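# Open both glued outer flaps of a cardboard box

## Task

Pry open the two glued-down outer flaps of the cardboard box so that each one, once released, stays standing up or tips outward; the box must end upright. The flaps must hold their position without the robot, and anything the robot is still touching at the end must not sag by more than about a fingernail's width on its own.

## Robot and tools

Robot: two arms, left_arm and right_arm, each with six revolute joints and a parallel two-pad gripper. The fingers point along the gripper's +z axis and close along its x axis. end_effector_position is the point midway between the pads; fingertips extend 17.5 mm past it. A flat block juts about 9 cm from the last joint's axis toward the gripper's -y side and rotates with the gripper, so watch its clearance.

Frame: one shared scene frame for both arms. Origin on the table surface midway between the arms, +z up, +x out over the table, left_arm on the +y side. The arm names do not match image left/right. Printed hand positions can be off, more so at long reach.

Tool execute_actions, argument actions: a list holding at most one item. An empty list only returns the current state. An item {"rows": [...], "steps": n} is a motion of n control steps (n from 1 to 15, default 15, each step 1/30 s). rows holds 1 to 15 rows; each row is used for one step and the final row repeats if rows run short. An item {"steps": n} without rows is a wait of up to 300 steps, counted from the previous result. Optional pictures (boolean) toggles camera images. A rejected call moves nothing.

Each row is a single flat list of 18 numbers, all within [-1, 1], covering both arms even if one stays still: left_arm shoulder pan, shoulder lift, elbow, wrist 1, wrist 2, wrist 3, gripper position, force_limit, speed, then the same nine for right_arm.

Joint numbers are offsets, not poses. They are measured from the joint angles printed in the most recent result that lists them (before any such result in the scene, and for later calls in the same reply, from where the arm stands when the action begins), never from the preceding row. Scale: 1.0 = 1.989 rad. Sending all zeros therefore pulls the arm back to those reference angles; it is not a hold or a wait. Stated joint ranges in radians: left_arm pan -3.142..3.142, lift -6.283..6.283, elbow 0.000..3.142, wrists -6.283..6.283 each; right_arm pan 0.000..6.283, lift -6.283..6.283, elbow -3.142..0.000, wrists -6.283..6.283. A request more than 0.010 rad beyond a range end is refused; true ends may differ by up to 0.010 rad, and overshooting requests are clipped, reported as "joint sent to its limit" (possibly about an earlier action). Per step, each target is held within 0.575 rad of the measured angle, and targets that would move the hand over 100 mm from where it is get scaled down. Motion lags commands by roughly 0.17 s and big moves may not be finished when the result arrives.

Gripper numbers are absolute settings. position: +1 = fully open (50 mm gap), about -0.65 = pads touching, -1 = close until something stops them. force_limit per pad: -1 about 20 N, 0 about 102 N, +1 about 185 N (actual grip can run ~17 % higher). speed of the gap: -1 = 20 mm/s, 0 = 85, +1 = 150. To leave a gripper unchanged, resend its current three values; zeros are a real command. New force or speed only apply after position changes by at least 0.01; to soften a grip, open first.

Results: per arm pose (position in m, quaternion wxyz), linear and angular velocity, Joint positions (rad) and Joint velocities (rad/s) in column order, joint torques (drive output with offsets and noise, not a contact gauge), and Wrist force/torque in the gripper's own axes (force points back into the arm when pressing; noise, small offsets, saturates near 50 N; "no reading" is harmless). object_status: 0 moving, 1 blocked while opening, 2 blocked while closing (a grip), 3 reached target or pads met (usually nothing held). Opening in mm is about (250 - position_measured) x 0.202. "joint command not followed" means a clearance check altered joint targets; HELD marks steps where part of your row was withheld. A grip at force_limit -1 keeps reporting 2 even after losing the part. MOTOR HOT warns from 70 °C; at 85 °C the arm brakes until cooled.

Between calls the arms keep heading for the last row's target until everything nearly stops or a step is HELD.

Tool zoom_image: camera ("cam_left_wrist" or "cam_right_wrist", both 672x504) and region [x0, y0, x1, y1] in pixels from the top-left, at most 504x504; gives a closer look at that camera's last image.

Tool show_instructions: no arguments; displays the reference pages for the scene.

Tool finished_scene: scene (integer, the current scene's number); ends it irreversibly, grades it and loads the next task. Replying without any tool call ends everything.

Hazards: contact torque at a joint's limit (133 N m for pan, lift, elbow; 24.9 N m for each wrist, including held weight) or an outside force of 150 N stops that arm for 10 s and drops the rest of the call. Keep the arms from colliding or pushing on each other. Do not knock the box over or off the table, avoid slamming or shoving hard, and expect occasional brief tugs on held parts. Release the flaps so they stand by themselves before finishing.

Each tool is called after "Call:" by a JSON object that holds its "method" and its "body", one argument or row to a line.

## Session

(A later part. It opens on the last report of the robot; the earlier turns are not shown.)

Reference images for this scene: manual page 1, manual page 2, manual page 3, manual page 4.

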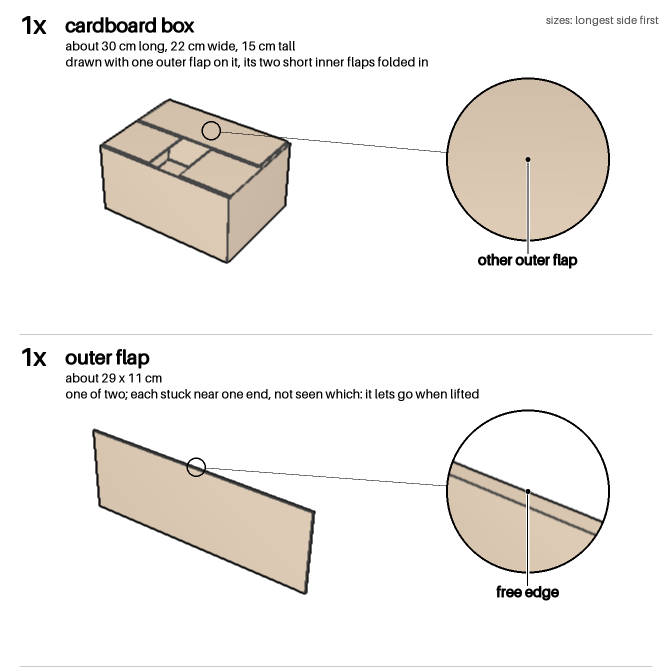

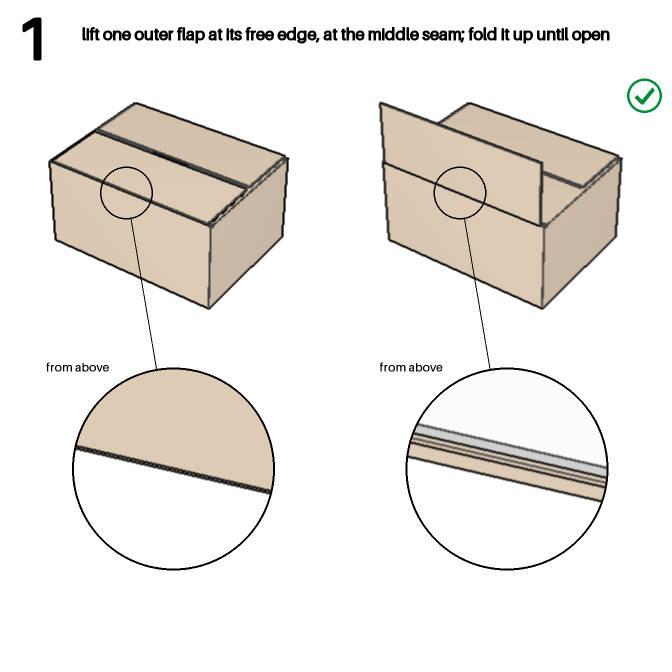

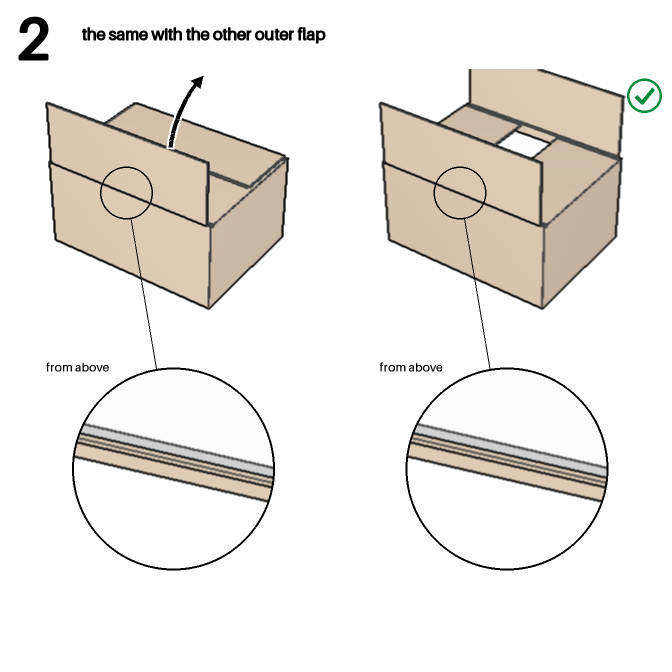

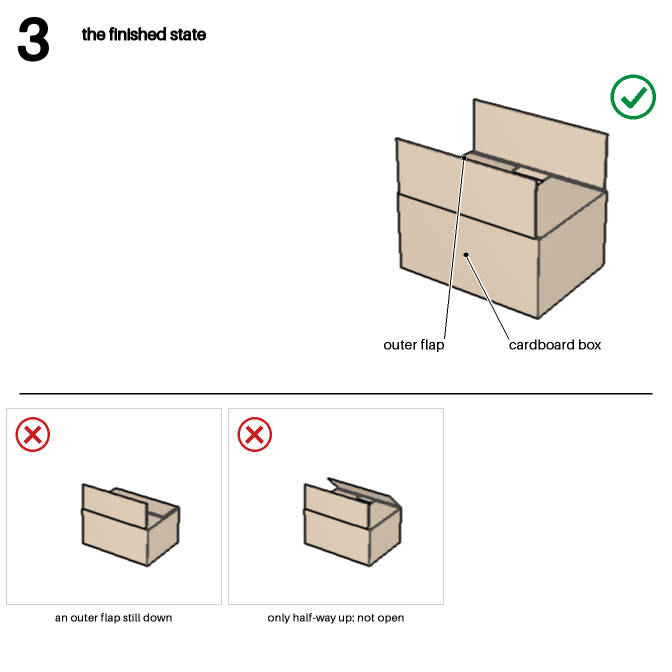

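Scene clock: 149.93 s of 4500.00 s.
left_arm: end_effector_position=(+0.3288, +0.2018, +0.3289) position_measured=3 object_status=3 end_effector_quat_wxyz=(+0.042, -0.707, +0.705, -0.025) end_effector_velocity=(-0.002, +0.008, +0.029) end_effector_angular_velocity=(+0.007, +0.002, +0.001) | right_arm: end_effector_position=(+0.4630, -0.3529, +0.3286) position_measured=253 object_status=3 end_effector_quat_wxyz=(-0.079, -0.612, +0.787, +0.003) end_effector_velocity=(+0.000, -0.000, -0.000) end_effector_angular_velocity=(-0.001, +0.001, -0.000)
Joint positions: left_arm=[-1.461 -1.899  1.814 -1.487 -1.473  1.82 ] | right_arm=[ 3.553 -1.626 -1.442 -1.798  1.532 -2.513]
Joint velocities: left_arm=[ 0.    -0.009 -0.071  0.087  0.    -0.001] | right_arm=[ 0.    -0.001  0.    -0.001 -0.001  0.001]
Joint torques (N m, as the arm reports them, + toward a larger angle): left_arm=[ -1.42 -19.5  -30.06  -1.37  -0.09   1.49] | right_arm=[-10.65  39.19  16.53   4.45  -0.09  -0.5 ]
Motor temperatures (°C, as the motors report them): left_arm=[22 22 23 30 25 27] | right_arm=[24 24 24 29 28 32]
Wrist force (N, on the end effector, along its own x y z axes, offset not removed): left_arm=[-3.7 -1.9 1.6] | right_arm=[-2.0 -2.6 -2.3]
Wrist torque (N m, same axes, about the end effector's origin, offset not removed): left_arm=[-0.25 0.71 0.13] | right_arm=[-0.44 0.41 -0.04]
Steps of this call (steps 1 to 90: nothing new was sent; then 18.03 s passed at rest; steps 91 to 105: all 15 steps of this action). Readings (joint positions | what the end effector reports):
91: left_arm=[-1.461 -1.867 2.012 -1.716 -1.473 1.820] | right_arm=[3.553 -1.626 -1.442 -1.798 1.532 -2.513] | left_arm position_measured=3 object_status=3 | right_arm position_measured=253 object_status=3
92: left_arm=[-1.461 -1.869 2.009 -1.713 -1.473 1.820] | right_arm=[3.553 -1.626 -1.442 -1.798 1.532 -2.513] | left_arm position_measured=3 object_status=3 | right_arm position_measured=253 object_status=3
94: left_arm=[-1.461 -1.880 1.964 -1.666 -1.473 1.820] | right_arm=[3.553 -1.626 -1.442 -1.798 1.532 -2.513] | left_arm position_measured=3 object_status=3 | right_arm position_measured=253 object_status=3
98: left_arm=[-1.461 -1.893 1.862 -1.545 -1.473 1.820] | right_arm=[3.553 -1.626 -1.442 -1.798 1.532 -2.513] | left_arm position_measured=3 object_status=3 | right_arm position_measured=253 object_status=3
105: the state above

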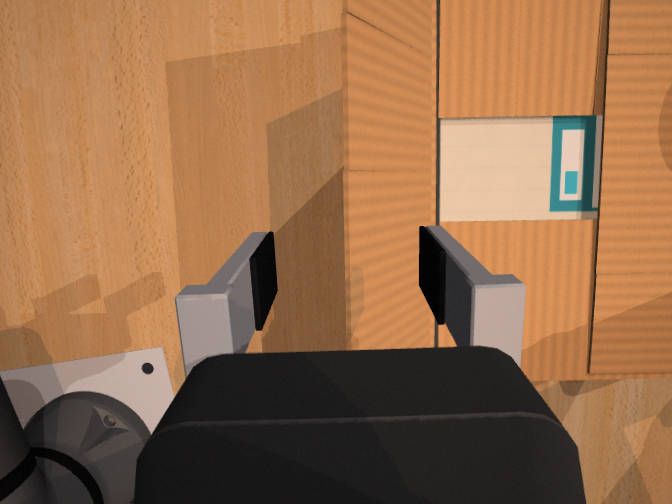

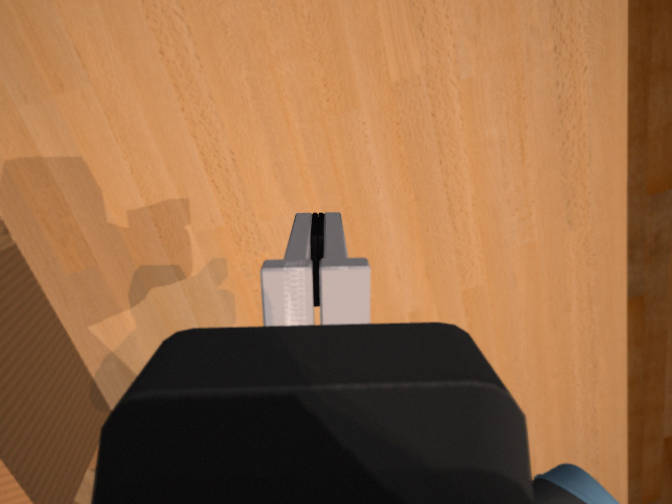

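Call:
{"method": "execute_actions", "body": {
  "actions": [
    {"rows":[[0,0.03,0,-0.38,0,0,-1,0,0,0,0,0,0,0,0,-1,0,0]],"steps":15}
  ],
  "pictures": false
}}

Call:
{"method": "execute_actions", "body": {
  "actions": [
    {"steps":20}
  ],
  "pictures": false
}}

Scene clock: 157.23 s of 4500.00 s.
left_arm: end_effector_position=(+0.3660, +0.0573, +0.4128) position_measured=201 object_status=0 end_effector_quat_wxyz=(-0.100, -0.689, +0.668, -0.262) end_effector_velocity=(+0.050, -0.196, +0.224) end_effector_angular_velocity=(-1.007, -0.259, -0.002) | right_arm: end_effector_position=(+0.4630, -0.3529, +0.3286) position_measured=253 object_status=3 end_effector_quat_wxyz=(-0.079, -0.612, +0.787, +0.003) end_effector_velocity=(+0.000, -0.000, +0.001) end_effector_angular_velocity=(-0.001, -0.002, +0.003)
Joint positions: left_arm=[-1.461 -1.846  1.813 -2.098 -1.473  1.82 ] | right_arm=[ 3.553 -1.626 -1.442 -1.798  1.532 -2.513]
Joint velocities: left_arm=[-0.001  0.055  0.007 -1.102 -0.     0.   ] | right_arm=[ 0.001  0.001  0.     0.    -0.002 -0.002]
Joint torques (N m, as the arm reports them, + toward a larger angle): left_arm=[ -0.84  -7.63 -19.07  -5.38  -0.04   1.52] | right_arm=[-9.9  38.96 16.81  4.56 -0.12 -0.5 ]
Motor temperatures (°C, as the motors report them): left_arm=[22 22 23 30 25 27] | right_arm=[24 24 24 29 28 32]
Wrist force (N, on the end effector, along its own x y z axes, offset not removed): left_arm=[0.9 -6.1 5.2] | right_arm=[-0.4 0.3 0.2]
Wrist torque (N m, same axes, about the end effector's origin, offset not removed): left_arm=[-0.93 0.00 0.13] | right_arm=[0.28 0.04 0.05]
Steps of this call (steps 1 to 30: the robot went on to your last target; steps 31 to 90: nothing new was sent; then 3.80 s passed at rest; steps 91 to 105: all 15 steps of this action). Readings (joint positions | what the end effector reports):
91: left_arm=[-1.461 -1.900 1.805 -1.475 -1.473 1.820] | right_arm=[3.553 -1.626 -1.442 -1.798 1.532 -2.513] | left_arm position_measured=5 object_status=0 | right_arm position_measured=253 object_status=3
92: left_arm=[-1.461 -1.898 1.805 -1.478 -1.473 1.820] | right_arm=[3.553 -1.626 -1.442 -1.798 1.532 -2.513] | left_arm position_measured=19 object_status=0 | right_arm position_measured=253 object_status=3
94: left_arm=[-1.461 -1.885 1.807 -1.526 -1.473 1.820] | right_arm=[3.553 -1.626 -1.442 -1.798 1.532 -2.513] | left_arm position_measured=47 object_status=0 | right_arm position_measured=253 object_status=3
98: left_arm=[-1.461 -1.867 1.810 -1.738 -1.473 1.820] | right_arm=[3.553 -1.626 -1.442 -1.798 1.532 -2.513] | left_arm position_measured=103 object_status=0 | right_arm position_measured=253 object_status=3
105: the state above

Scene clock: 157.90 s of 4500.00 s.
left_arm: end_effector_position=(+0.3720, +0.0341, +0.4433) position_measured=253 object_status=3 end_effector_quat_wxyz=(-0.134, -0.677, +0.651, -0.316) end_effector_velocity=(+0.000, -0.001, +0.001) end_effector_angular_velocity=(-0.005, -0.002, -0.001) | right_arm: end_effector_position=(+0.4630, -0.3529, +0.3286) position_measured=253 object_status=3 end_effector_quat_wxyz=(-0.079, -0.612, +0.787, +0.003) end_effector_velocity=(+0.000, +0.000, -0.000) end_effector_angular_velocity=(-0.001, +0.000, -0.001)
Joint positions: left_arm=[-1.461 -1.839  1.814 -2.241 -1.473  1.82 ] | right_arm=[ 3.553 -1.626 -1.442 -1.798  1.532 -2.513]
Joint velocities: left_arm=[-0.     0.    -0.    -0.006 -0.     0.   ] | right_arm=[ 0.    -0.001  0.001 -0.    -0.     0.001]
Joint torques (N m, as the arm reports them, + toward a larger angle): left_arm=[ -0.97  -8.15 -20.16  -5.63  -0.17   1.48] | right_arm=[-9.9  39.68 15.53  4.65 -0.25 -0.66]
Motor temperatures (°C, as the motors report them): left_arm=[22 22 23 30 25 27] | right_arm=[24 24 24 29 28 32]
Wrist force (N, on the end effector, along its own x y z axes, offset not removed): left_arm=[-3.2 -2.6 6.3] | right_arm=[2.1 -1.0 -2.9]
Wrist torque (N m, same axes, about the end effector's origin, offset not removed): left_arm=[-0.36 0.48 0.12] | right_arm=[-0.05 -0.41 -0.10]
Steps of this call (steps 1 to 20: the robot went on to your last target). Readings (joint positions | what the end effector reports):
1: left_arm=[-1.461 -1.844 1.814 -2.131 -1.473 1.820] | right_arm=[3.553 -1.626 -1.442 -1.798 1.532 -2.513] | left_arm position_measured=215 object_status=0 | right_arm position_measured=253 object_status=3
2: left_arm=[-1.461 -1.843 1.814 -2.157 -1.473 1.820] | right_arm=[3.553 -1.626 -1.442 -1.798 1.532 -2.513] | left_arm position_measured=229 object_status=0 | right_arm position_measured=253 object_status=3
4: left_arm=[-1.461 -1.841 1.814 -2.191 -1.473 1.820] | right_arm=[3.553 -1.626 -1.442 -1.798 1.532 -2.513] | left_arm position_measured=253 object_status=0 | right_arm position_measured=253 object_status=3
8: left_arm=[-1.461 -1.840 1.814 -2.224 -1.473 1.820] | right_arm=[3.553 -1.626 -1.442 -1.798 1.532 -2.513] | left_arm position_measured=253 object_status=0 | right_arm position_measured=253 object_status=3
20: the state above

Call:
{"method": "execute_actions", "body": {
  "actions": [
    {"rows":[[0,0.0377,0.254,-0.294,0,0,-1,0,0,0.1,0.068,-0.427,0.435,0.02,0,-1,0,0]],"steps":15}
  ],
  "pictures": false
}}

Call:
{"method": "execute_actions", "body": {
  "actions": [
    {"steps":30}
  ]
}}

Scene clock: 164.20 s of 4500.00 s.
left_arm: end_effector_position=(+0.3680, +0.0497, +0.2606) position_measured=253 object_status=3 end_effector_quat_wxyz=(-0.134, -0.677, +0.651, -0.316) end_effector_velocity=(-0.020, +0.075, -0.201) end_effector_angular_velocity=(-0.038, -0.010, -0.001) | right_arm: end_effector_position=(+0.4149, -0.2890, +0.1683) position_measured=253 object_status=3 end_effector_quat_wxyz=(+0.024, +0.670, -0.742, -0.001) end_effector_velocity=(-0.182, +0.032, -0.408) end_effector_angular_velocity=(+0.134, -0.140, +0.232)
Joint positions: left_arm=[-1.461 -1.773  2.248 -2.74  -1.473  1.82 ] | right_arm=[ 3.702 -1.524 -1.985 -1.251  1.563 -2.513]
Joint velocities: left_arm=[-0.     0.069  0.554 -0.661 -0.     0.001] | right_arm=[ 0.235  0.155 -1.314  1.347  0.045  0.001]
Joint torques (N m, as the arm reports them, + toward a larger angle): left_arm=[ -1.16 -12.97 -27.19  -6.37  -0.15   1.6 ] | right_arm=[12.9  35.08  8.03  8.18  2.41 -0.72]
Motor temperatures (°C, as the motors report them): left_arm=[22 22 23 30 25 27] | right_arm=[24 24 24 29 28 32]
Wrist force (N, on the end effector, along its own x y z axes, offset not removed): left_arm=[-3.6 -1.6 9.3] | right_arm=[1.1 -1.8 1.2]
Wrist torque (N m, same axes, about the end effector's origin, offset not removed): left_arm=[-0.12 0.41 0.25] | right_arm=[-0.13 -0.01 -0.09]
Steps of this call (steps 1 to 15: the robot went on to your last target; steps 16 to 90: nothing new was sent; then 2.80 s passed at rest; steps 91 to 105: all 15 steps of this action). Readings (joint positions | what the end effector reports):
91: left_arm=[-1.461 -1.839 1.814 -2.242 -1.473 1.820] | right_arm=[3.553 -1.626 -1.442 -1.798 1.532 -2.513] | left_arm position_measured=253 object_status=3 | right_arm position_measured=253 object_status=3
92: left_arm=[-1.461 -1.837 1.817 -2.246 -1.473 1.820] | right_arm=[3.556 -1.623 -1.445 -1.794 1.534 -2.513] | left_arm position_measured=253 object_status=3 | right_arm position_measured=253 object_status=3
94: left_arm=[-1.461 -1.825 1.864 -2.293 -1.473 1.820] | right_arm=[3.587 -1.600 -1.493 -1.746 1.541 -2.513] | left_arm position_measured=253 object_status=3 | right_arm position_measured=253 object_status=3
98: left_arm=[-1.461 -1.804 2.015 -2.466 -1.473 1.820] | right_arm=[3.642 -1.564 -1.676 -1.563 1.551 -2.513] | left_arm position_measured=253 object_status=3 | right_arm position_measured=253 object_status=3
105: the state above

Scene clock: 165.20 s of 4500.00 s.
left_arm: end_effector_position=(+0.3652, +0.0605, +0.2352) position_measured=253 object_status=3 end_effector_quat_wxyz=(-0.135, -0.676, +0.651, -0.318) end_effector_velocity=(-0.000, -0.000, -0.000) end_effector_angular_velocity=(-0.000, +0.000, -0.001) | right_arm: end_effector_position=(+0.3634, -0.2926, +0.0789) position_measured=253 object_status=3 end_effector_quat_wxyz=(+0.001, +0.688, -0.726, -0.001) end_effector_velocity=(-0.000, -0.000, -0.001) end_effector_angular_velocity=(-0.001, +0.000, +0.001)
Joint positions: left_arm=[-1.461 -1.764  2.319 -2.826 -1.473  1.82 ] | right_arm=[ 3.752 -1.491 -2.291 -0.933  1.572 -2.513]
Joint velocities: left_arm=[-0.001  0.    -0.    -0.    -0.    -0.   ] | right_arm=[ 0.    -0.    -0.002  0.001 -0.    -0.001]
Joint torques (N m, as the arm reports them, + toward a larger angle): left_arm=[ -1.41  -7.74 -17.18  -5.51  -0.06   1.51] | right_arm=[ 8.97 29.68 11.6   5.27  2.23 -0.55]
Motor temperatures (°C, as the motors report them): left_arm=[22 22 23 30 25 27] | right_arm=[24 24 24 29 28 32]
Wrist force (N, on the end effector, along its own x y z axes, offset not removed): left_arm=[0.3 -0.4 2.7] | right_arm=[-1.0 -2.5 -2.6]
Wrist torque (N m, same axes, about the end effector's origin, offset not removed): left_arm=[0.02 -0.01 0.21] | right_arm=[-0.39 0.12 -0.22]
Steps of this call (steps 1 to 30: the robot went on to your last target). Readings (joint positions | what the end effector reports):
1: left_arm=[-1.461 -1.771 2.264 -2.760 -1.473 1.820] | right_arm=[3.709 -1.519 -2.029 -1.205 1.564 -2.513] | left_arm position_measured=253 object_status=3 | right_arm position_measured=253 object_status=3
2: left_arm=[-1.461 -1.769 2.277 -2.775 -1.473 1.820] | right_arm=[3.717 -1.514 -2.074 -1.159 1.566 -2.513] | left_arm position_measured=253 object_status=3 | right_arm position_measured=253 object_status=3
4: left_arm=[-1.461 -1.767 2.294 -2.796 -1.473 1.820] | right_arm=[3.731 -1.505 -2.156 -1.074 1.568 -2.513] | left_arm position_measured=253 object_status=3 | right_arm position_measured=253 object_status=3
8: left_arm=[-1.461 -1.765 2.310 -2.815 -1.473 1.820] | right_arm=[3.744 -1.496 -2.243 -0.982 1.571 -2.513] | left_arm position_measured=253 object_status=3 | right_arm position_measured=253 object_status=3
30: the state above
All arms were judged still, so your last target was given up. Only a new action makes them travel on or press farther. Fingers that are still opening or closing keep moving.

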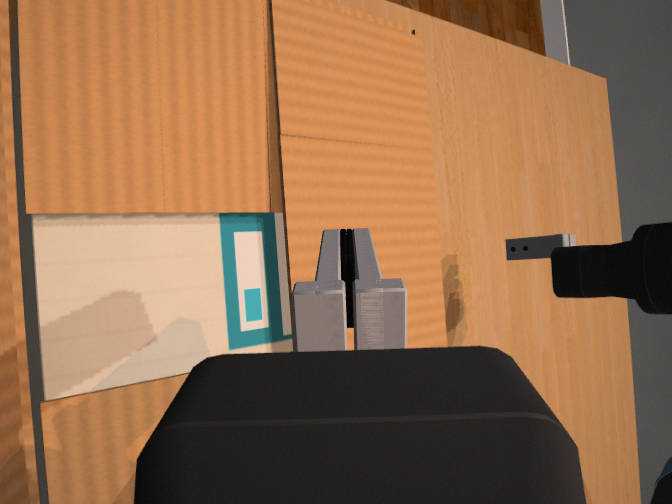

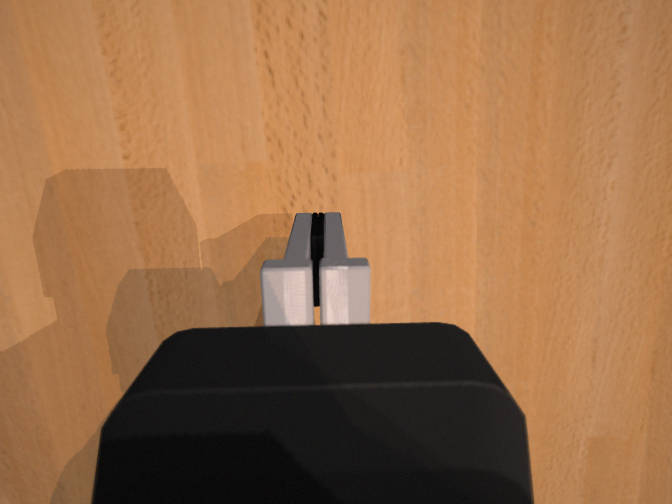

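Call:
{"method": "execute_actions", "body": {
  "actions": [
    {"rows":[[0,0.0568,0.0437,-0.1005,0,0,-1,0,0,0.175,0,0,0,0,0,-1,0,0]],"steps":15}
  ],
  "pictures": false
}}

Call:
{"method": "execute_actions", "body": {
  "actions": [
    {"steps":25}
  ]
}}

Scene clock: 171.33 s of 4500.00 s.
left_arm: end_effector_position=(+0.3652, +0.0606, +0.1815) position_measured=253 object_status=3 end_effector_quat_wxyz=(-0.135, -0.676, +0.651, -0.318) end_effector_velocity=(-0.000, -0.000, -0.013) end_effector_angular_velocity=(-0.009, -0.002, -0.001) | right_arm: end_effector_position=(+0.3120, -0.1653, +0.0789) position_measured=253 object_status=3 end_effector_quat_wxyz=(+0.001, +0.796, -0.605, -0.001) end_effector_velocity=(-0.042, +0.071, -0.000) end_effector_angular_velocity=(-0.001, +0.001, +0.193)
Joint positions: left_arm=[-1.461 -1.655  2.403 -3.017 -1.473  1.82 ] | right_arm=[ 4.075 -1.491 -2.291 -0.933  1.572 -2.513]
Joint velocities: left_arm=[-0.001  0.034  0.024 -0.067 -0.     0.   ] | right_arm=[ 0.193 -0.002  0.002 -0.001  0.    -0.   ]
Joint torques (N m, as the arm reports them, + toward a larger angle): left_arm=[ -1.71 -12.02 -16.26  -5.67  -0.06   1.46] | right_arm=[ 8.14 21.54 31.43  2.26  1.41 -0.51]
Motor temperatures (°C, as the motors report them): left_arm=[22 22 23 30 25 27] | right_arm=[24 24 24 29 28 32]
Wrist force (N, on the end effector, along its own x y z axes, offset not removed): left_arm=[-3.4 -1.6 4.7] | right_arm=[-3.5 1.7 -0.3]
Wrist torque (N m, same axes, about the end effector's origin, offset not removed): left_arm=[-0.20 0.68 0.20] | right_arm=[0.37 0.45 0.03]
Steps of this call (steps 1 to 90: nothing new was sent; then 2.63 s passed at rest; steps 91 to 105: all 15 steps of this action). Readings (joint positions | what the end effector reports):
91: left_arm=[-1.461 -1.764 2.320 -2.826 -1.473 1.820] | right_arm=[3.752 -1.491 -2.291 -0.933 1.572 -2.513] | left_arm position_measured=253 object_status=3 | right_arm position_measured=253 object_status=3
92: left_arm=[-1.461 -1.761 2.323 -2.830 -1.473 1.820] | right_arm=[3.755 -1.491 -2.291 -0.933 1.572 -2.513] | left_arm position_measured=253 object_status=3 | right_arm position_measured=253 object_status=3
94: left_arm=[-1.461 -1.728 2.350 -2.874 -1.473 1.820] | right_arm=[3.802 -1.491 -2.291 -0.933 1.572 -2.513] | left_arm position_measured=253 object_status=3 | right_arm position_measured=253 object_status=3
98: left_arm=[-1.461 -1.678 2.386 -2.971 -1.473 1.820] | right_arm=[3.950 -1.491 -2.291 -0.933 1.572 -2.513] | left_arm position_measured=253 object_status=3 | right_arm position_measured=253 object_status=3
105: the state above

Scene clock: 172.17 s of 4500.00 s.
left_arm: end_effector_position=(+0.3652, +0.0606, +0.1797) position_measured=253 object_status=3 end_effector_quat_wxyz=(-0.135, -0.676, +0.651, -0.318) end_effector_velocity=(+0.000, +0.001, -0.002) end_effector_angular_velocity=(+0.003, +0.000, +0.000) | right_arm: end_effector_position=(+0.3064, -0.1564, +0.0789) position_measured=253 object_status=3 end_effector_quat_wxyz=(+0.001, +0.803, -0.596, -0.001) end_effector_velocity=(-0.000, +0.000, +0.001) end_effector_angular_velocity=(+0.001, -0.001, +0.003)
Joint positions: left_arm=[-1.461 -1.651  2.406 -3.026 -1.473  1.82 ] | right_arm=[ 4.1   -1.491 -2.291 -0.933  1.572 -2.513]
Joint velocities: left_arm=[ 0.001  0.     0.003  0.    -0.     0.001] | right_arm=[ 0.001  0.002  0.    -0.001 -0.    -0.003]
Joint torques (N m, as the arm reports them, + toward a larger angle): left_arm=[ -1.05 -10.76 -14.3   -5.5   -0.1    1.44] | right_arm=[11.14  9.92 32.98  0.82 -1.2  -0.46]
Motor temperatures (°C, as the motors report them): left_arm=[22 22 23 30 25 27] | right_arm=[24 24 24 29 28 32]
Wrist force (N, on the end effector, along its own x y z axes, offset not removed): left_arm=[-2.0 -1.2 0.0] | right_arm=[-2.8 -0.1 1.1]
Wrist torque (N m, same axes, about the end effector's origin, offset not removed): left_arm=[-0.07 0.15 0.27] | right_arm=[0.18 0.57 -0.10]
Steps of this call (steps 1 to 25: the robot went on to your last target). Readings (joint positions | what the end effector reports):
1: left_arm=[-1.461 -1.654 2.404 -3.019 -1.473 1.820] | right_arm=[4.081 -1.491 -2.291 -0.933 1.572 -2.513] | left_arm position_measured=253 object_status=3 | right_arm position_measured=253 object_status=3
2: left_arm=[-1.461 -1.654 2.404 -3.021 -1.473 1.820] | right_arm=[4.085 -1.491 -2.291 -0.933 1.572 -2.513] | left_arm position_measured=253 object_status=3 | right_arm position_measured=253 object_status=3
4: left_arm=[-1.461 -1.653 2.405 -3.023 -1.473 1.820] | right_arm=[4.091 -1.491 -2.291 -0.933 1.572 -2.513] | left_arm position_measured=253 object_status=3 | right_arm position_measured=253 object_status=3
8: left_arm=[-1.461 -1.652 2.406 -3.025 -1.473 1.820] | right_arm=[4.097 -1.491 -2.291 -0.933 1.572 -2.513] | left_arm position_measured=253 object_status=3 | right_arm position_measured=253 object_status=3
25: the state above

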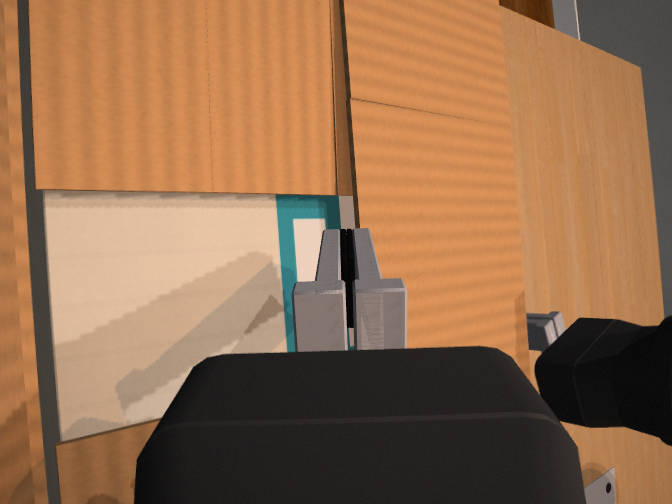

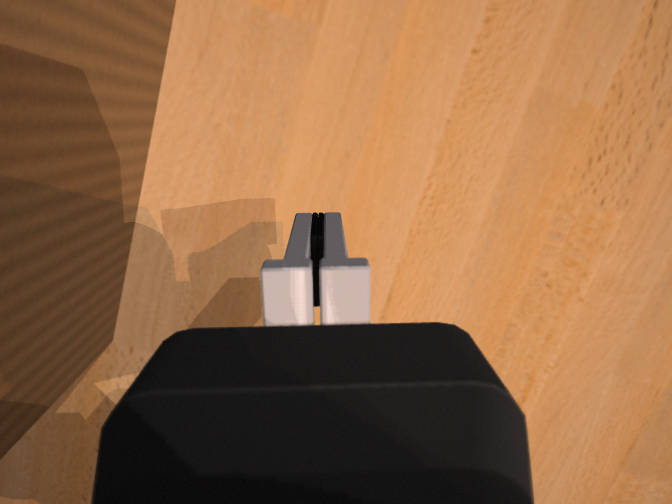

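Call:
{"method": "execute_actions", "body": {
  "actions": [
    {"rows":[[0,0.0278,0.016,-0.0438,0,0,-1,0,0,0.03,0,0,0,0,0,-1,0,0]],"steps":15}
  ]
}}

Scene clock: 177.43 s of 4500.00 s.
left_arm: end_effector_position=(+0.3650, +0.0615, +0.1579) position_measured=253 object_status=3 end_effector_quat_wxyz=(-0.135, -0.676, +0.651, -0.318) end_effector_velocity=(-0.001, -0.001, -0.005) end_effector_angular_velocity=(-0.003, -0.000, -0.001) | right_arm: end_effector_position=(+0.2926, -0.1362, +0.0789) position_measured=253 object_status=3 end_effector_quat_wxyz=(+0.001, +0.820, -0.572, -0.001) end_effector_velocity=(-0.004, +0.005, -0.000) end_effector_angular_velocity=(-0.000, +0.000, +0.016)
Joint positions: left_arm=[-1.461 -1.598  2.437 -3.11  -1.473  1.82 ] | right_arm=[ 4.157 -1.491 -2.291 -0.933  1.572 -2.513]
Joint velocities: left_arm=[-0.002  0.015  0.007 -0.025 -0.    -0.001] | right_arm=[ 0.016  0.    -0.001  0.    -0.     0.001]
Joint torques (N m, as the arm reports them, + toward a larger angle): left_arm=[ -1.17 -10.76 -11.72  -4.47  -0.02   1.54] | right_arm=[ 8.89 14.55 29.41  1.61  1.06 -0.49]
Motor temperatures (°C, as the motors report them): left_arm=[22 22 23 30 25 27] | right_arm=[24 24 24 29 28 32]
Wrist force (N, on the end effector, along its own x y z axes, offset not removed): left_arm=[2.2 -1.0 1.3] | right_arm=[-2.2 -0.4 -0.3]
Wrist torque (N m, same axes, about the end effector's origin, offset not removed): left_arm=[0.07 0.06 0.06] | right_arm=[0.04 0.29 -0.10]
Steps of this call (steps 1 to 15: the robot went on to your last target; steps 16 to 90: nothing new was sent; then 1.77 s passed at rest; steps 91 to 105: all 15 steps of this action). Readings (joint positions | what the end effector reports):
91: left_arm=[-1.461 -1.651 2.406 -3.026 -1.473 1.820] | right_arm=[4.100 -1.491 -2.291 -0.933 1.572 -2.513] | left_arm position_measured=253 object_status=3 | right_arm position_measured=253 object_status=3
92: left_arm=[-1.461 -1.648 2.408 -3.029 -1.473 1.820] | right_arm=[4.103 -1.491 -2.291 -0.933 1.572 -2.513] | left_arm position_measured=253 object_status=3 | right_arm position_measured=253 object_status=3
94: left_arm=[-1.461 -1.630 2.419 -3.056 -1.473 1.820] | right_arm=[4.122 -1.491 -2.291 -0.933 1.572 -2.513] | left_arm position_measured=253 object_status=3 | right_arm position_measured=253 object_status=3
98: left_arm=[-1.461 -1.608 2.431 -3.093 -1.473 1.820] | right_arm=[4.146 -1.491 -2.291 -0.933 1.572 -2.513] | left_arm position_measured=253 object_status=3 | right_arm position_measured=253 object_status=3
105: the state above

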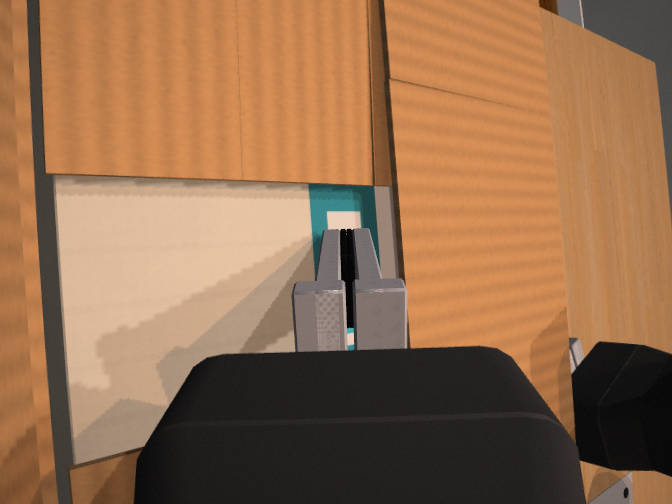

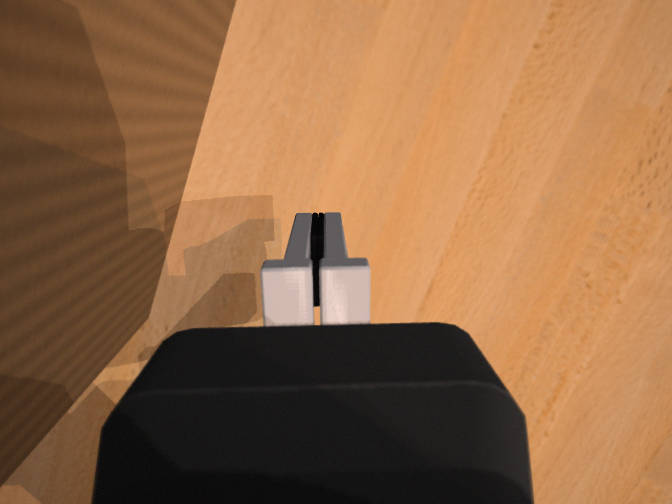

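Call:
{"method": "execute_actions", "body": {
  "actions": [
    {"rows":[[0,0.0275,-0.0216,-0.0059,0,0,-1,0,0,0.015,0,0,0,0,0,-1,0,0]],"steps":15}
  ]
}}

Scene clock: 181.33 s of 4500.00 s.
left_arm: end_effector_position=(+0.3697, +0.0430, +0.1550) position_measured=253 object_status=3 end_effector_quat_wxyz=(-0.135, -0.676, +0.651, -0.318) end_effector_velocity=(+0.001, -0.005, -0.001) end_effector_angular_velocity=(+0.002, -0.000, -0.002) | right_arm: end_effector_position=(+0.2852, -0.1263, +0.0789) position_measured=253 object_status=3 end_effector_quat_wxyz=(+0.001, +0.828, -0.560, -0.001) end_effector_velocity=(-0.002, +0.003, -0.000) end_effector_angular_velocity=(-0.001, +0.001, +0.008)
Joint positions: left_arm=[-1.461 -1.545  2.396 -3.121 -1.473  1.82 ] | right_arm=[ 4.186 -1.491 -2.291 -0.933  1.572 -2.513]
Joint velocities: left_arm=[-0.002  0.015 -0.011 -0.002  0.     0.001] | right_arm=[ 0.008 -0.001  0.    -0.     0.    -0.   ]
Joint torques (N m, as the arm reports them, + toward a larger angle): left_arm=[ -1.29  -2.95 -18.35  -1.72  -0.15   1.49] | right_arm=[ 9.13 20.37 23.03  4.73 -0.6  -0.38]
Motor temperatures (°C, as the motors report them): left_arm=[22 22 23 30 25 27] | right_arm=[24 24 24 29 28 32]
Wrist force (N, on the end effector, along its own x y z axes, offset not removed): left_arm=[2.8 -10.5 -24.0] | right_arm=[-0.6 -0.7 -1.5]
Wrist torque (N m, same axes, about the end effector's origin, offset not removed): left_arm=[-0.99 0.29 0.17] | right_arm=[-0.12 0.10 -0.04]
Steps of this call (steps 1 to 15: the robot went on to your last target; steps 16 to 90: nothing new was sent; then 0.40 s passed at rest; steps 91 to 105: all 15 steps of this action). Readings (joint positions | what the end effector reports):
91: left_arm=[-1.461 -1.596 2.438 -3.113 -1.473 1.820] | right_arm=[4.159 -1.491 -2.291 -0.933 1.572 -2.513] | left_arm position_measured=253 object_status=3 | right_arm position_measured=253 object_status=3
92: left_arm=[-1.461 -1.593 2.436 -3.114 -1.473 1.820] | right_arm=[4.161 -1.491 -2.291 -0.933 1.572 -2.513] | left_arm position_measured=253 object_status=3 | right_arm position_measured=253 object_status=3
94: left_arm=[-1.461 -1.576 2.421 -3.117 -1.473 1.820] | right_arm=[4.170 -1.491 -2.291 -0.933 1.572 -2.513] | left_arm position_measured=253 object_status=3 | right_arm position_measured=253 object_status=3
98: left_arm=[-1.461 -1.555 2.404 -3.120 -1.473 1.820] | right_arm=[4.181 -1.491 -2.291 -0.933 1.572 -2.513] | left_arm position_measured=253 object_status=3 | right_arm position_measured=253 object_status=3
105: the state above

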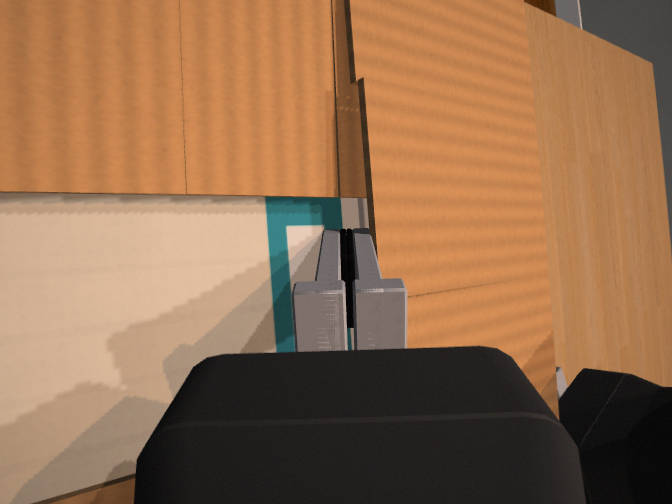

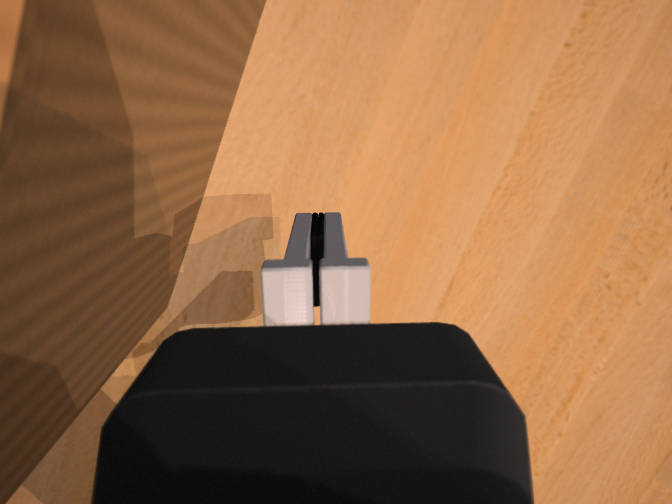

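Call:
{"method": "execute_actions", "body": {
  "actions": [
    {"rows":[[-0.005,0.0072,-0.0108,0.0036,0,0,-1,0,0,0.015,0,0,0,0,0,-1,0,0]],"steps":15}
  ]
}}

Scene clock: 189.00 s of 4500.00 s.
left_arm: end_effector_position=(+0.3672, +0.0324, +0.1566) position_measured=253 object_status=3 end_effector_quat_wxyz=(-0.136, -0.673, +0.654, -0.317) end_effector_velocity=(-0.001, -0.003, +0.001) end_effector_angular_velocity=(-0.001, -0.001, -0.004) | right_arm: end_effector_position=(+0.2776, -0.1167, +0.0789) position_measured=253 object_status=3 end_effector_quat_wxyz=(+0.001, +0.836, -0.548, -0.001) end_effector_velocity=(-0.002, +0.003, +0.001) end_effector_angular_velocity=(+0.001, -0.002, +0.007)
Joint positions: left_arm=[-1.47  -1.531  2.375 -3.114 -1.473  1.82 ] | right_arm=[ 4.215 -1.491 -2.291 -0.933  1.572 -2.513]
Joint velocities: left_arm=[-0.003  0.003 -0.006  0.002 -0.     0.001] | right_arm=[ 0.008  0.001  0.     0.001 -0.001  0.001]
Joint torques (N m, as the arm reports them, + toward a larger angle): left_arm=[-10.43 -11.9  -25.83  -1.54  -0.09   1.45] | right_arm=[ 8.07 15.1  22.06  4.76  1.35 -0.44]
Motor temperatures (°C, as the motors report them): left_arm=[22 22 23 30 25 27] | right_arm=[24 24 24 30 28 32]
Wrist force (N, on the end effector, along its own x y z axes, offset not removed): left_arm=[-1.7 -4.4 -7.2] | right_arm=[-1.3 -1.7 -0.8]
Wrist torque (N m, same axes, about the end effector's origin, offset not removed): left_arm=[0.19 0.11 0.16] | right_arm=[-0.30 0.28 -0.07]
Steps of this call (steps 1 to 15: the robot went on to your last target; steps 16 to 90: nothing new was sent; then 4.17 s passed at rest; steps 91 to 105: all 15 steps of this action). Readings (joint positions | what the end effector reports):
91: left_arm=[-1.461 -1.543 2.394 -3.122 -1.473 1.820] | right_arm=[4.187 -1.491 -2.291 -0.933 1.572 -2.513] | left_arm position_measured=253 object_status=3 | right_arm position_measured=253 object_status=3
92: left_arm=[-1.462 -1.542 2.393 -3.121 -1.473 1.820] | right_arm=[4.189 -1.491 -2.291 -0.933 1.572 -2.513] | left_arm position_measured=253 object_status=3 | right_arm position_measured=253 object_status=3
94: left_arm=[-1.465 -1.538 2.386 -3.119 -1.473 1.820] | right_arm=[4.199 -1.491 -2.291 -0.933 1.572 -2.513] | left_arm position_measured=253 object_status=3 | right_arm position_measured=253 object_status=3
98: left_arm=[-1.469 -1.533 2.378 -3.116 -1.473 1.820] | right_arm=[4.210 -1.491 -2.291 -0.933 1.572 -2.513] | left_arm position_measured=253 object_status=3 | right_arm position_measured=253 object_status=3
105: the state above

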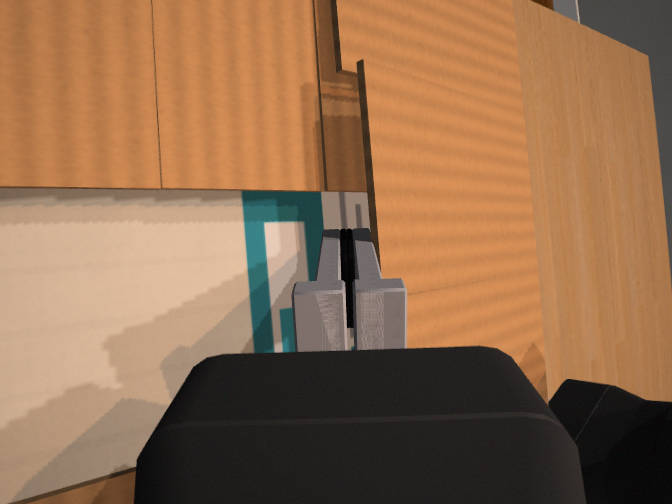

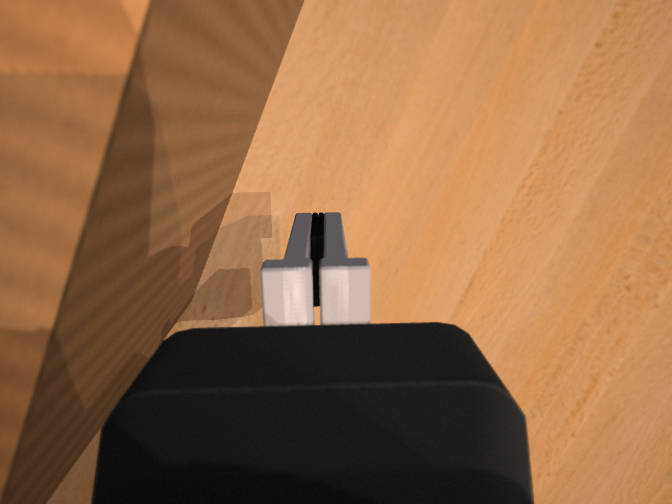

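Call:
{"method": "execute_actions", "body": {
  "actions": [
    {"rows":[[0,0.0081,-0.0178,0.0097,0,0,-1,0,0,0.008,0,0,0,0,0,-1,0,0]],"steps":15}
  ]
}}

Scene clock: 195.67 s of 4500.00 s.
left_arm: end_effector_position=(+0.3700, +0.0207, +0.1611) position_measured=253 object_status=3 end_effector_quat_wxyz=(-0.136, -0.673, +0.654, -0.317) end_effector_velocity=(+0.001, -0.003, +0.001) end_effector_angular_velocity=(-0.001, +0.000, +0.001) | right_arm: end_effector_position=(+0.2734, -0.1116, +0.0789) position_measured=253 object_status=3 end_effector_quat_wxyz=(+0.001, +0.840, -0.542, -0.001) end_effector_velocity=(-0.001, +0.002, +0.000) end_effector_angular_velocity=(+0.002, +0.000, +0.004)
Joint positions: left_arm=[-1.47  -1.515  2.341 -3.096 -1.473  1.82 ] | right_arm=[ 4.23  -1.491 -2.291 -0.933  1.572 -2.513]
Joint velocities: left_arm=[-0.     0.004 -0.009  0.005  0.    -0.001] | right_arm=[ 0.004  0.001 -0.     0.001  0.001  0.   ]
Joint torques (N m, as the arm reports them, + toward a larger angle): left_arm=[  3.03 -16.68 -28.94  -4.2   -0.06   1.57] | right_arm=[ 9.62 20.77 21.78  4.61 -1.39 -0.45]
Motor temperatures (°C, as the motors report them): left_arm=[22 22 23 30 25 27] | right_arm=[24 24 24 30 28 32]
Wrist force (N, on the end effector, along its own x y z axes, offset not removed): left_arm=[-8.7 -2.7 1.8] | right_arm=[3.5 3.4 1.4]
Wrist torque (N m, same axes, about the end effector's origin, offset not removed): left_arm=[-0.41 0.27 0.05] | right_arm=[0.40 -0.28 -0.19]
Steps of this call (steps 1 to 15: the robot went on to your last target; steps 16 to 90: nothing new was sent; then 3.17 s passed at rest; steps 91 to 105: all 15 steps of this action). Readings (joint positions | what the end effector reports):
91: left_arm=[-1.471 -1.531 2.374 -3.114 -1.473 1.820] | right_arm=[4.216 -1.491 -2.291 -0.933 1.572 -2.513] | left_arm position_measured=253 object_status=3 | right_arm position_measured=253 object_status=3
92: left_arm=[-1.471 -1.529 2.372 -3.113 -1.473 1.820] | right_arm=[4.217 -1.491 -2.291 -0.933 1.572 -2.513] | left_arm position_measured=253 object_status=3 | right_arm position_measured=253 object_status=3
94: left_arm=[-1.471 -1.524 2.360 -3.106 -1.473 1.820] | right_arm=[4.222 -1.491 -2.291 -0.933 1.572 -2.513] | left_arm position_measured=253 object_status=3 | right_arm position_measured=253 object_status=3
98: left_arm=[-1.471 -1.518 2.347 -3.099 -1.473 1.820] | right_arm=[4.228 -1.491 -2.291 -0.933 1.572 -2.513] | left_arm position_measured=253 object_status=3 | right_arm position_measured=253 object_status=3
105: the state above

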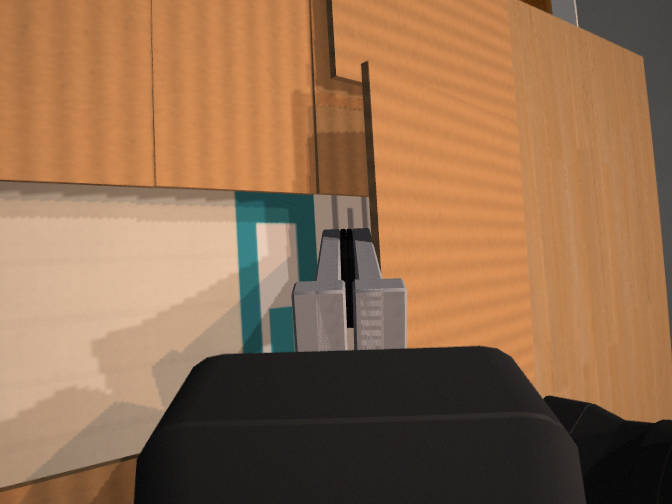

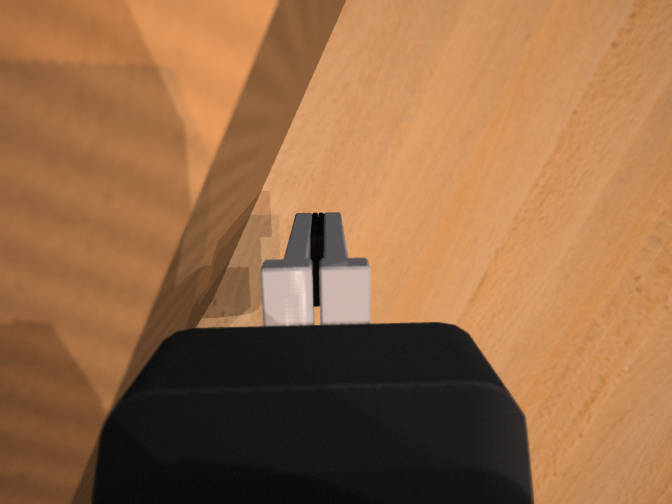

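Box slid to the right arm's body. Same move again.

Call:
{"method": "execute_actions", "body": {
  "actions": [
    {"rows":[[0,0.0081,-0.0178,0.0097,0,0,-1,0,0,0,0,0,0,0,0,-1,0,0]],"steps":15}
  ]
}}

Scene clock: 200.30 s of 4500.00 s.
left_arm: end_effector_position=(+0.3729, +0.0092, +0.1657) position_measured=253 object_status=3 end_effector_quat_wxyz=(-0.136, -0.673, +0.654, -0.317) end_effector_velocity=(+0.001, -0.003, +0.002) end_effector_angular_velocity=(-0.001, +0.000, +0.002) | right_arm: end_effector_position=(+0.2734, -0.1116, +0.0789) position_measured=253 object_status=3 end_effector_quat_wxyz=(+0.001, +0.840, -0.542, -0.001) end_effector_velocity=(-0.000, -0.001, -0.001) end_effector_angular_velocity=(-0.003, +0.001, -0.000)
Joint positions: left_arm=[-1.47  -1.5    2.306 -3.077 -1.473  1.82 ] | right_arm=[ 4.23  -1.491 -2.291 -0.933  1.572 -2.513]
Joint velocities: left_arm=[ 0.001  0.004 -0.01   0.005  0.    -0.001] | right_arm=[-0.    -0.002 -0.001  0.    -0.001 -0.   ]
Joint torques (N m, as the arm reports them, + toward a larger angle): left_arm=[ -3.61 -20.63 -30.16  -4.9   -0.12   1.56] | right_arm=[-9.85 13.66 21.42  4.93  1.76 -0.57]
Motor temperatures (°C, as the motors report them): left_arm=[22 22 23 30 25 27] | right_arm=[24 24 24 30 28 32]
Wrist force (N, on the end effector, along its own x y z axes, offset not removed): left_arm=[-10.0 -3.4 2.1] | right_arm=[3.5 2.6 -1.2]
Wrist torque (N m, same axes, about the end effector's origin, offset not removed): left_arm=[-0.49 0.28 0.21] | right_arm=[0.16 -0.14 -0.44]
Steps of this call (steps 1 to 15: the robot went on to your last target; steps 16 to 90: nothing new was sent; then 1.13 s passed at rest; steps 91 to 105: all 15 steps of this action). Readings (joint positions | what the end effector reports):
91: left_arm=[-1.470 -1.515 2.339 -3.095 -1.473 1.820] | right_arm=[4.231 -1.491 -2.291 -0.933 1.572 -2.513] | left_arm position_measured=253 object_status=3 | right_arm position_measured=253 object_status=3
92: left_arm=[-1.470 -1.514 2.337 -3.094 -1.473 1.820] | right_arm=[4.231 -1.491 -2.291 -0.933 1.572 -2.513] | left_arm position_measured=253 object_status=3 | right_arm position_measured=253 object_status=3
94: left_arm=[-1.470 -1.509 2.326 -3.087 -1.473 1.820] | right_arm=[4.231 -1.491 -2.291 -0.933 1.572 -2.513] | left_arm position_measured=253 object_status=3 | right_arm position_measured=253 object_status=3
98: left_arm=[-1.470 -1.503 2.313 -3.080 -1.473 1.820] | right_arm=[4.231 -1.491 -2.291 -0.933 1.572 -2.513] | left_arm position_measured=253 object_status=3 | right_arm position_measured=253 object_status=3
105: the state above

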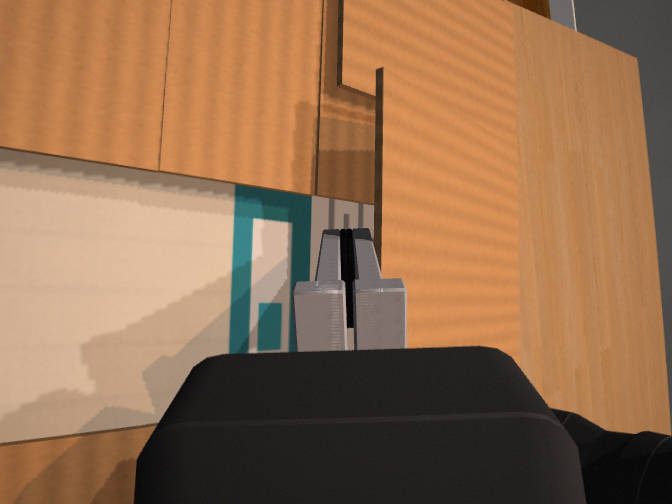

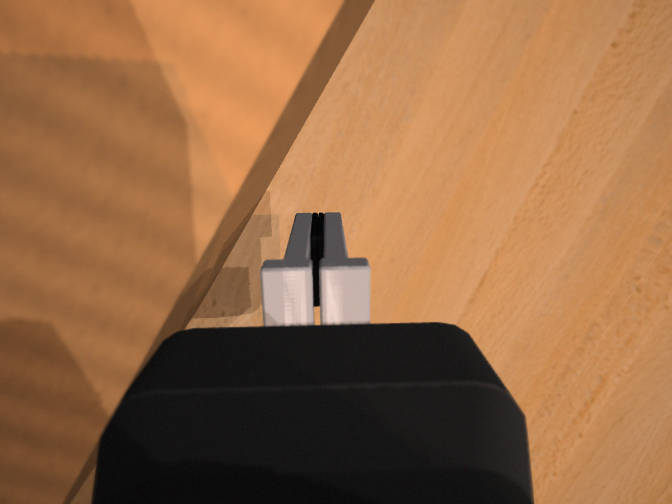

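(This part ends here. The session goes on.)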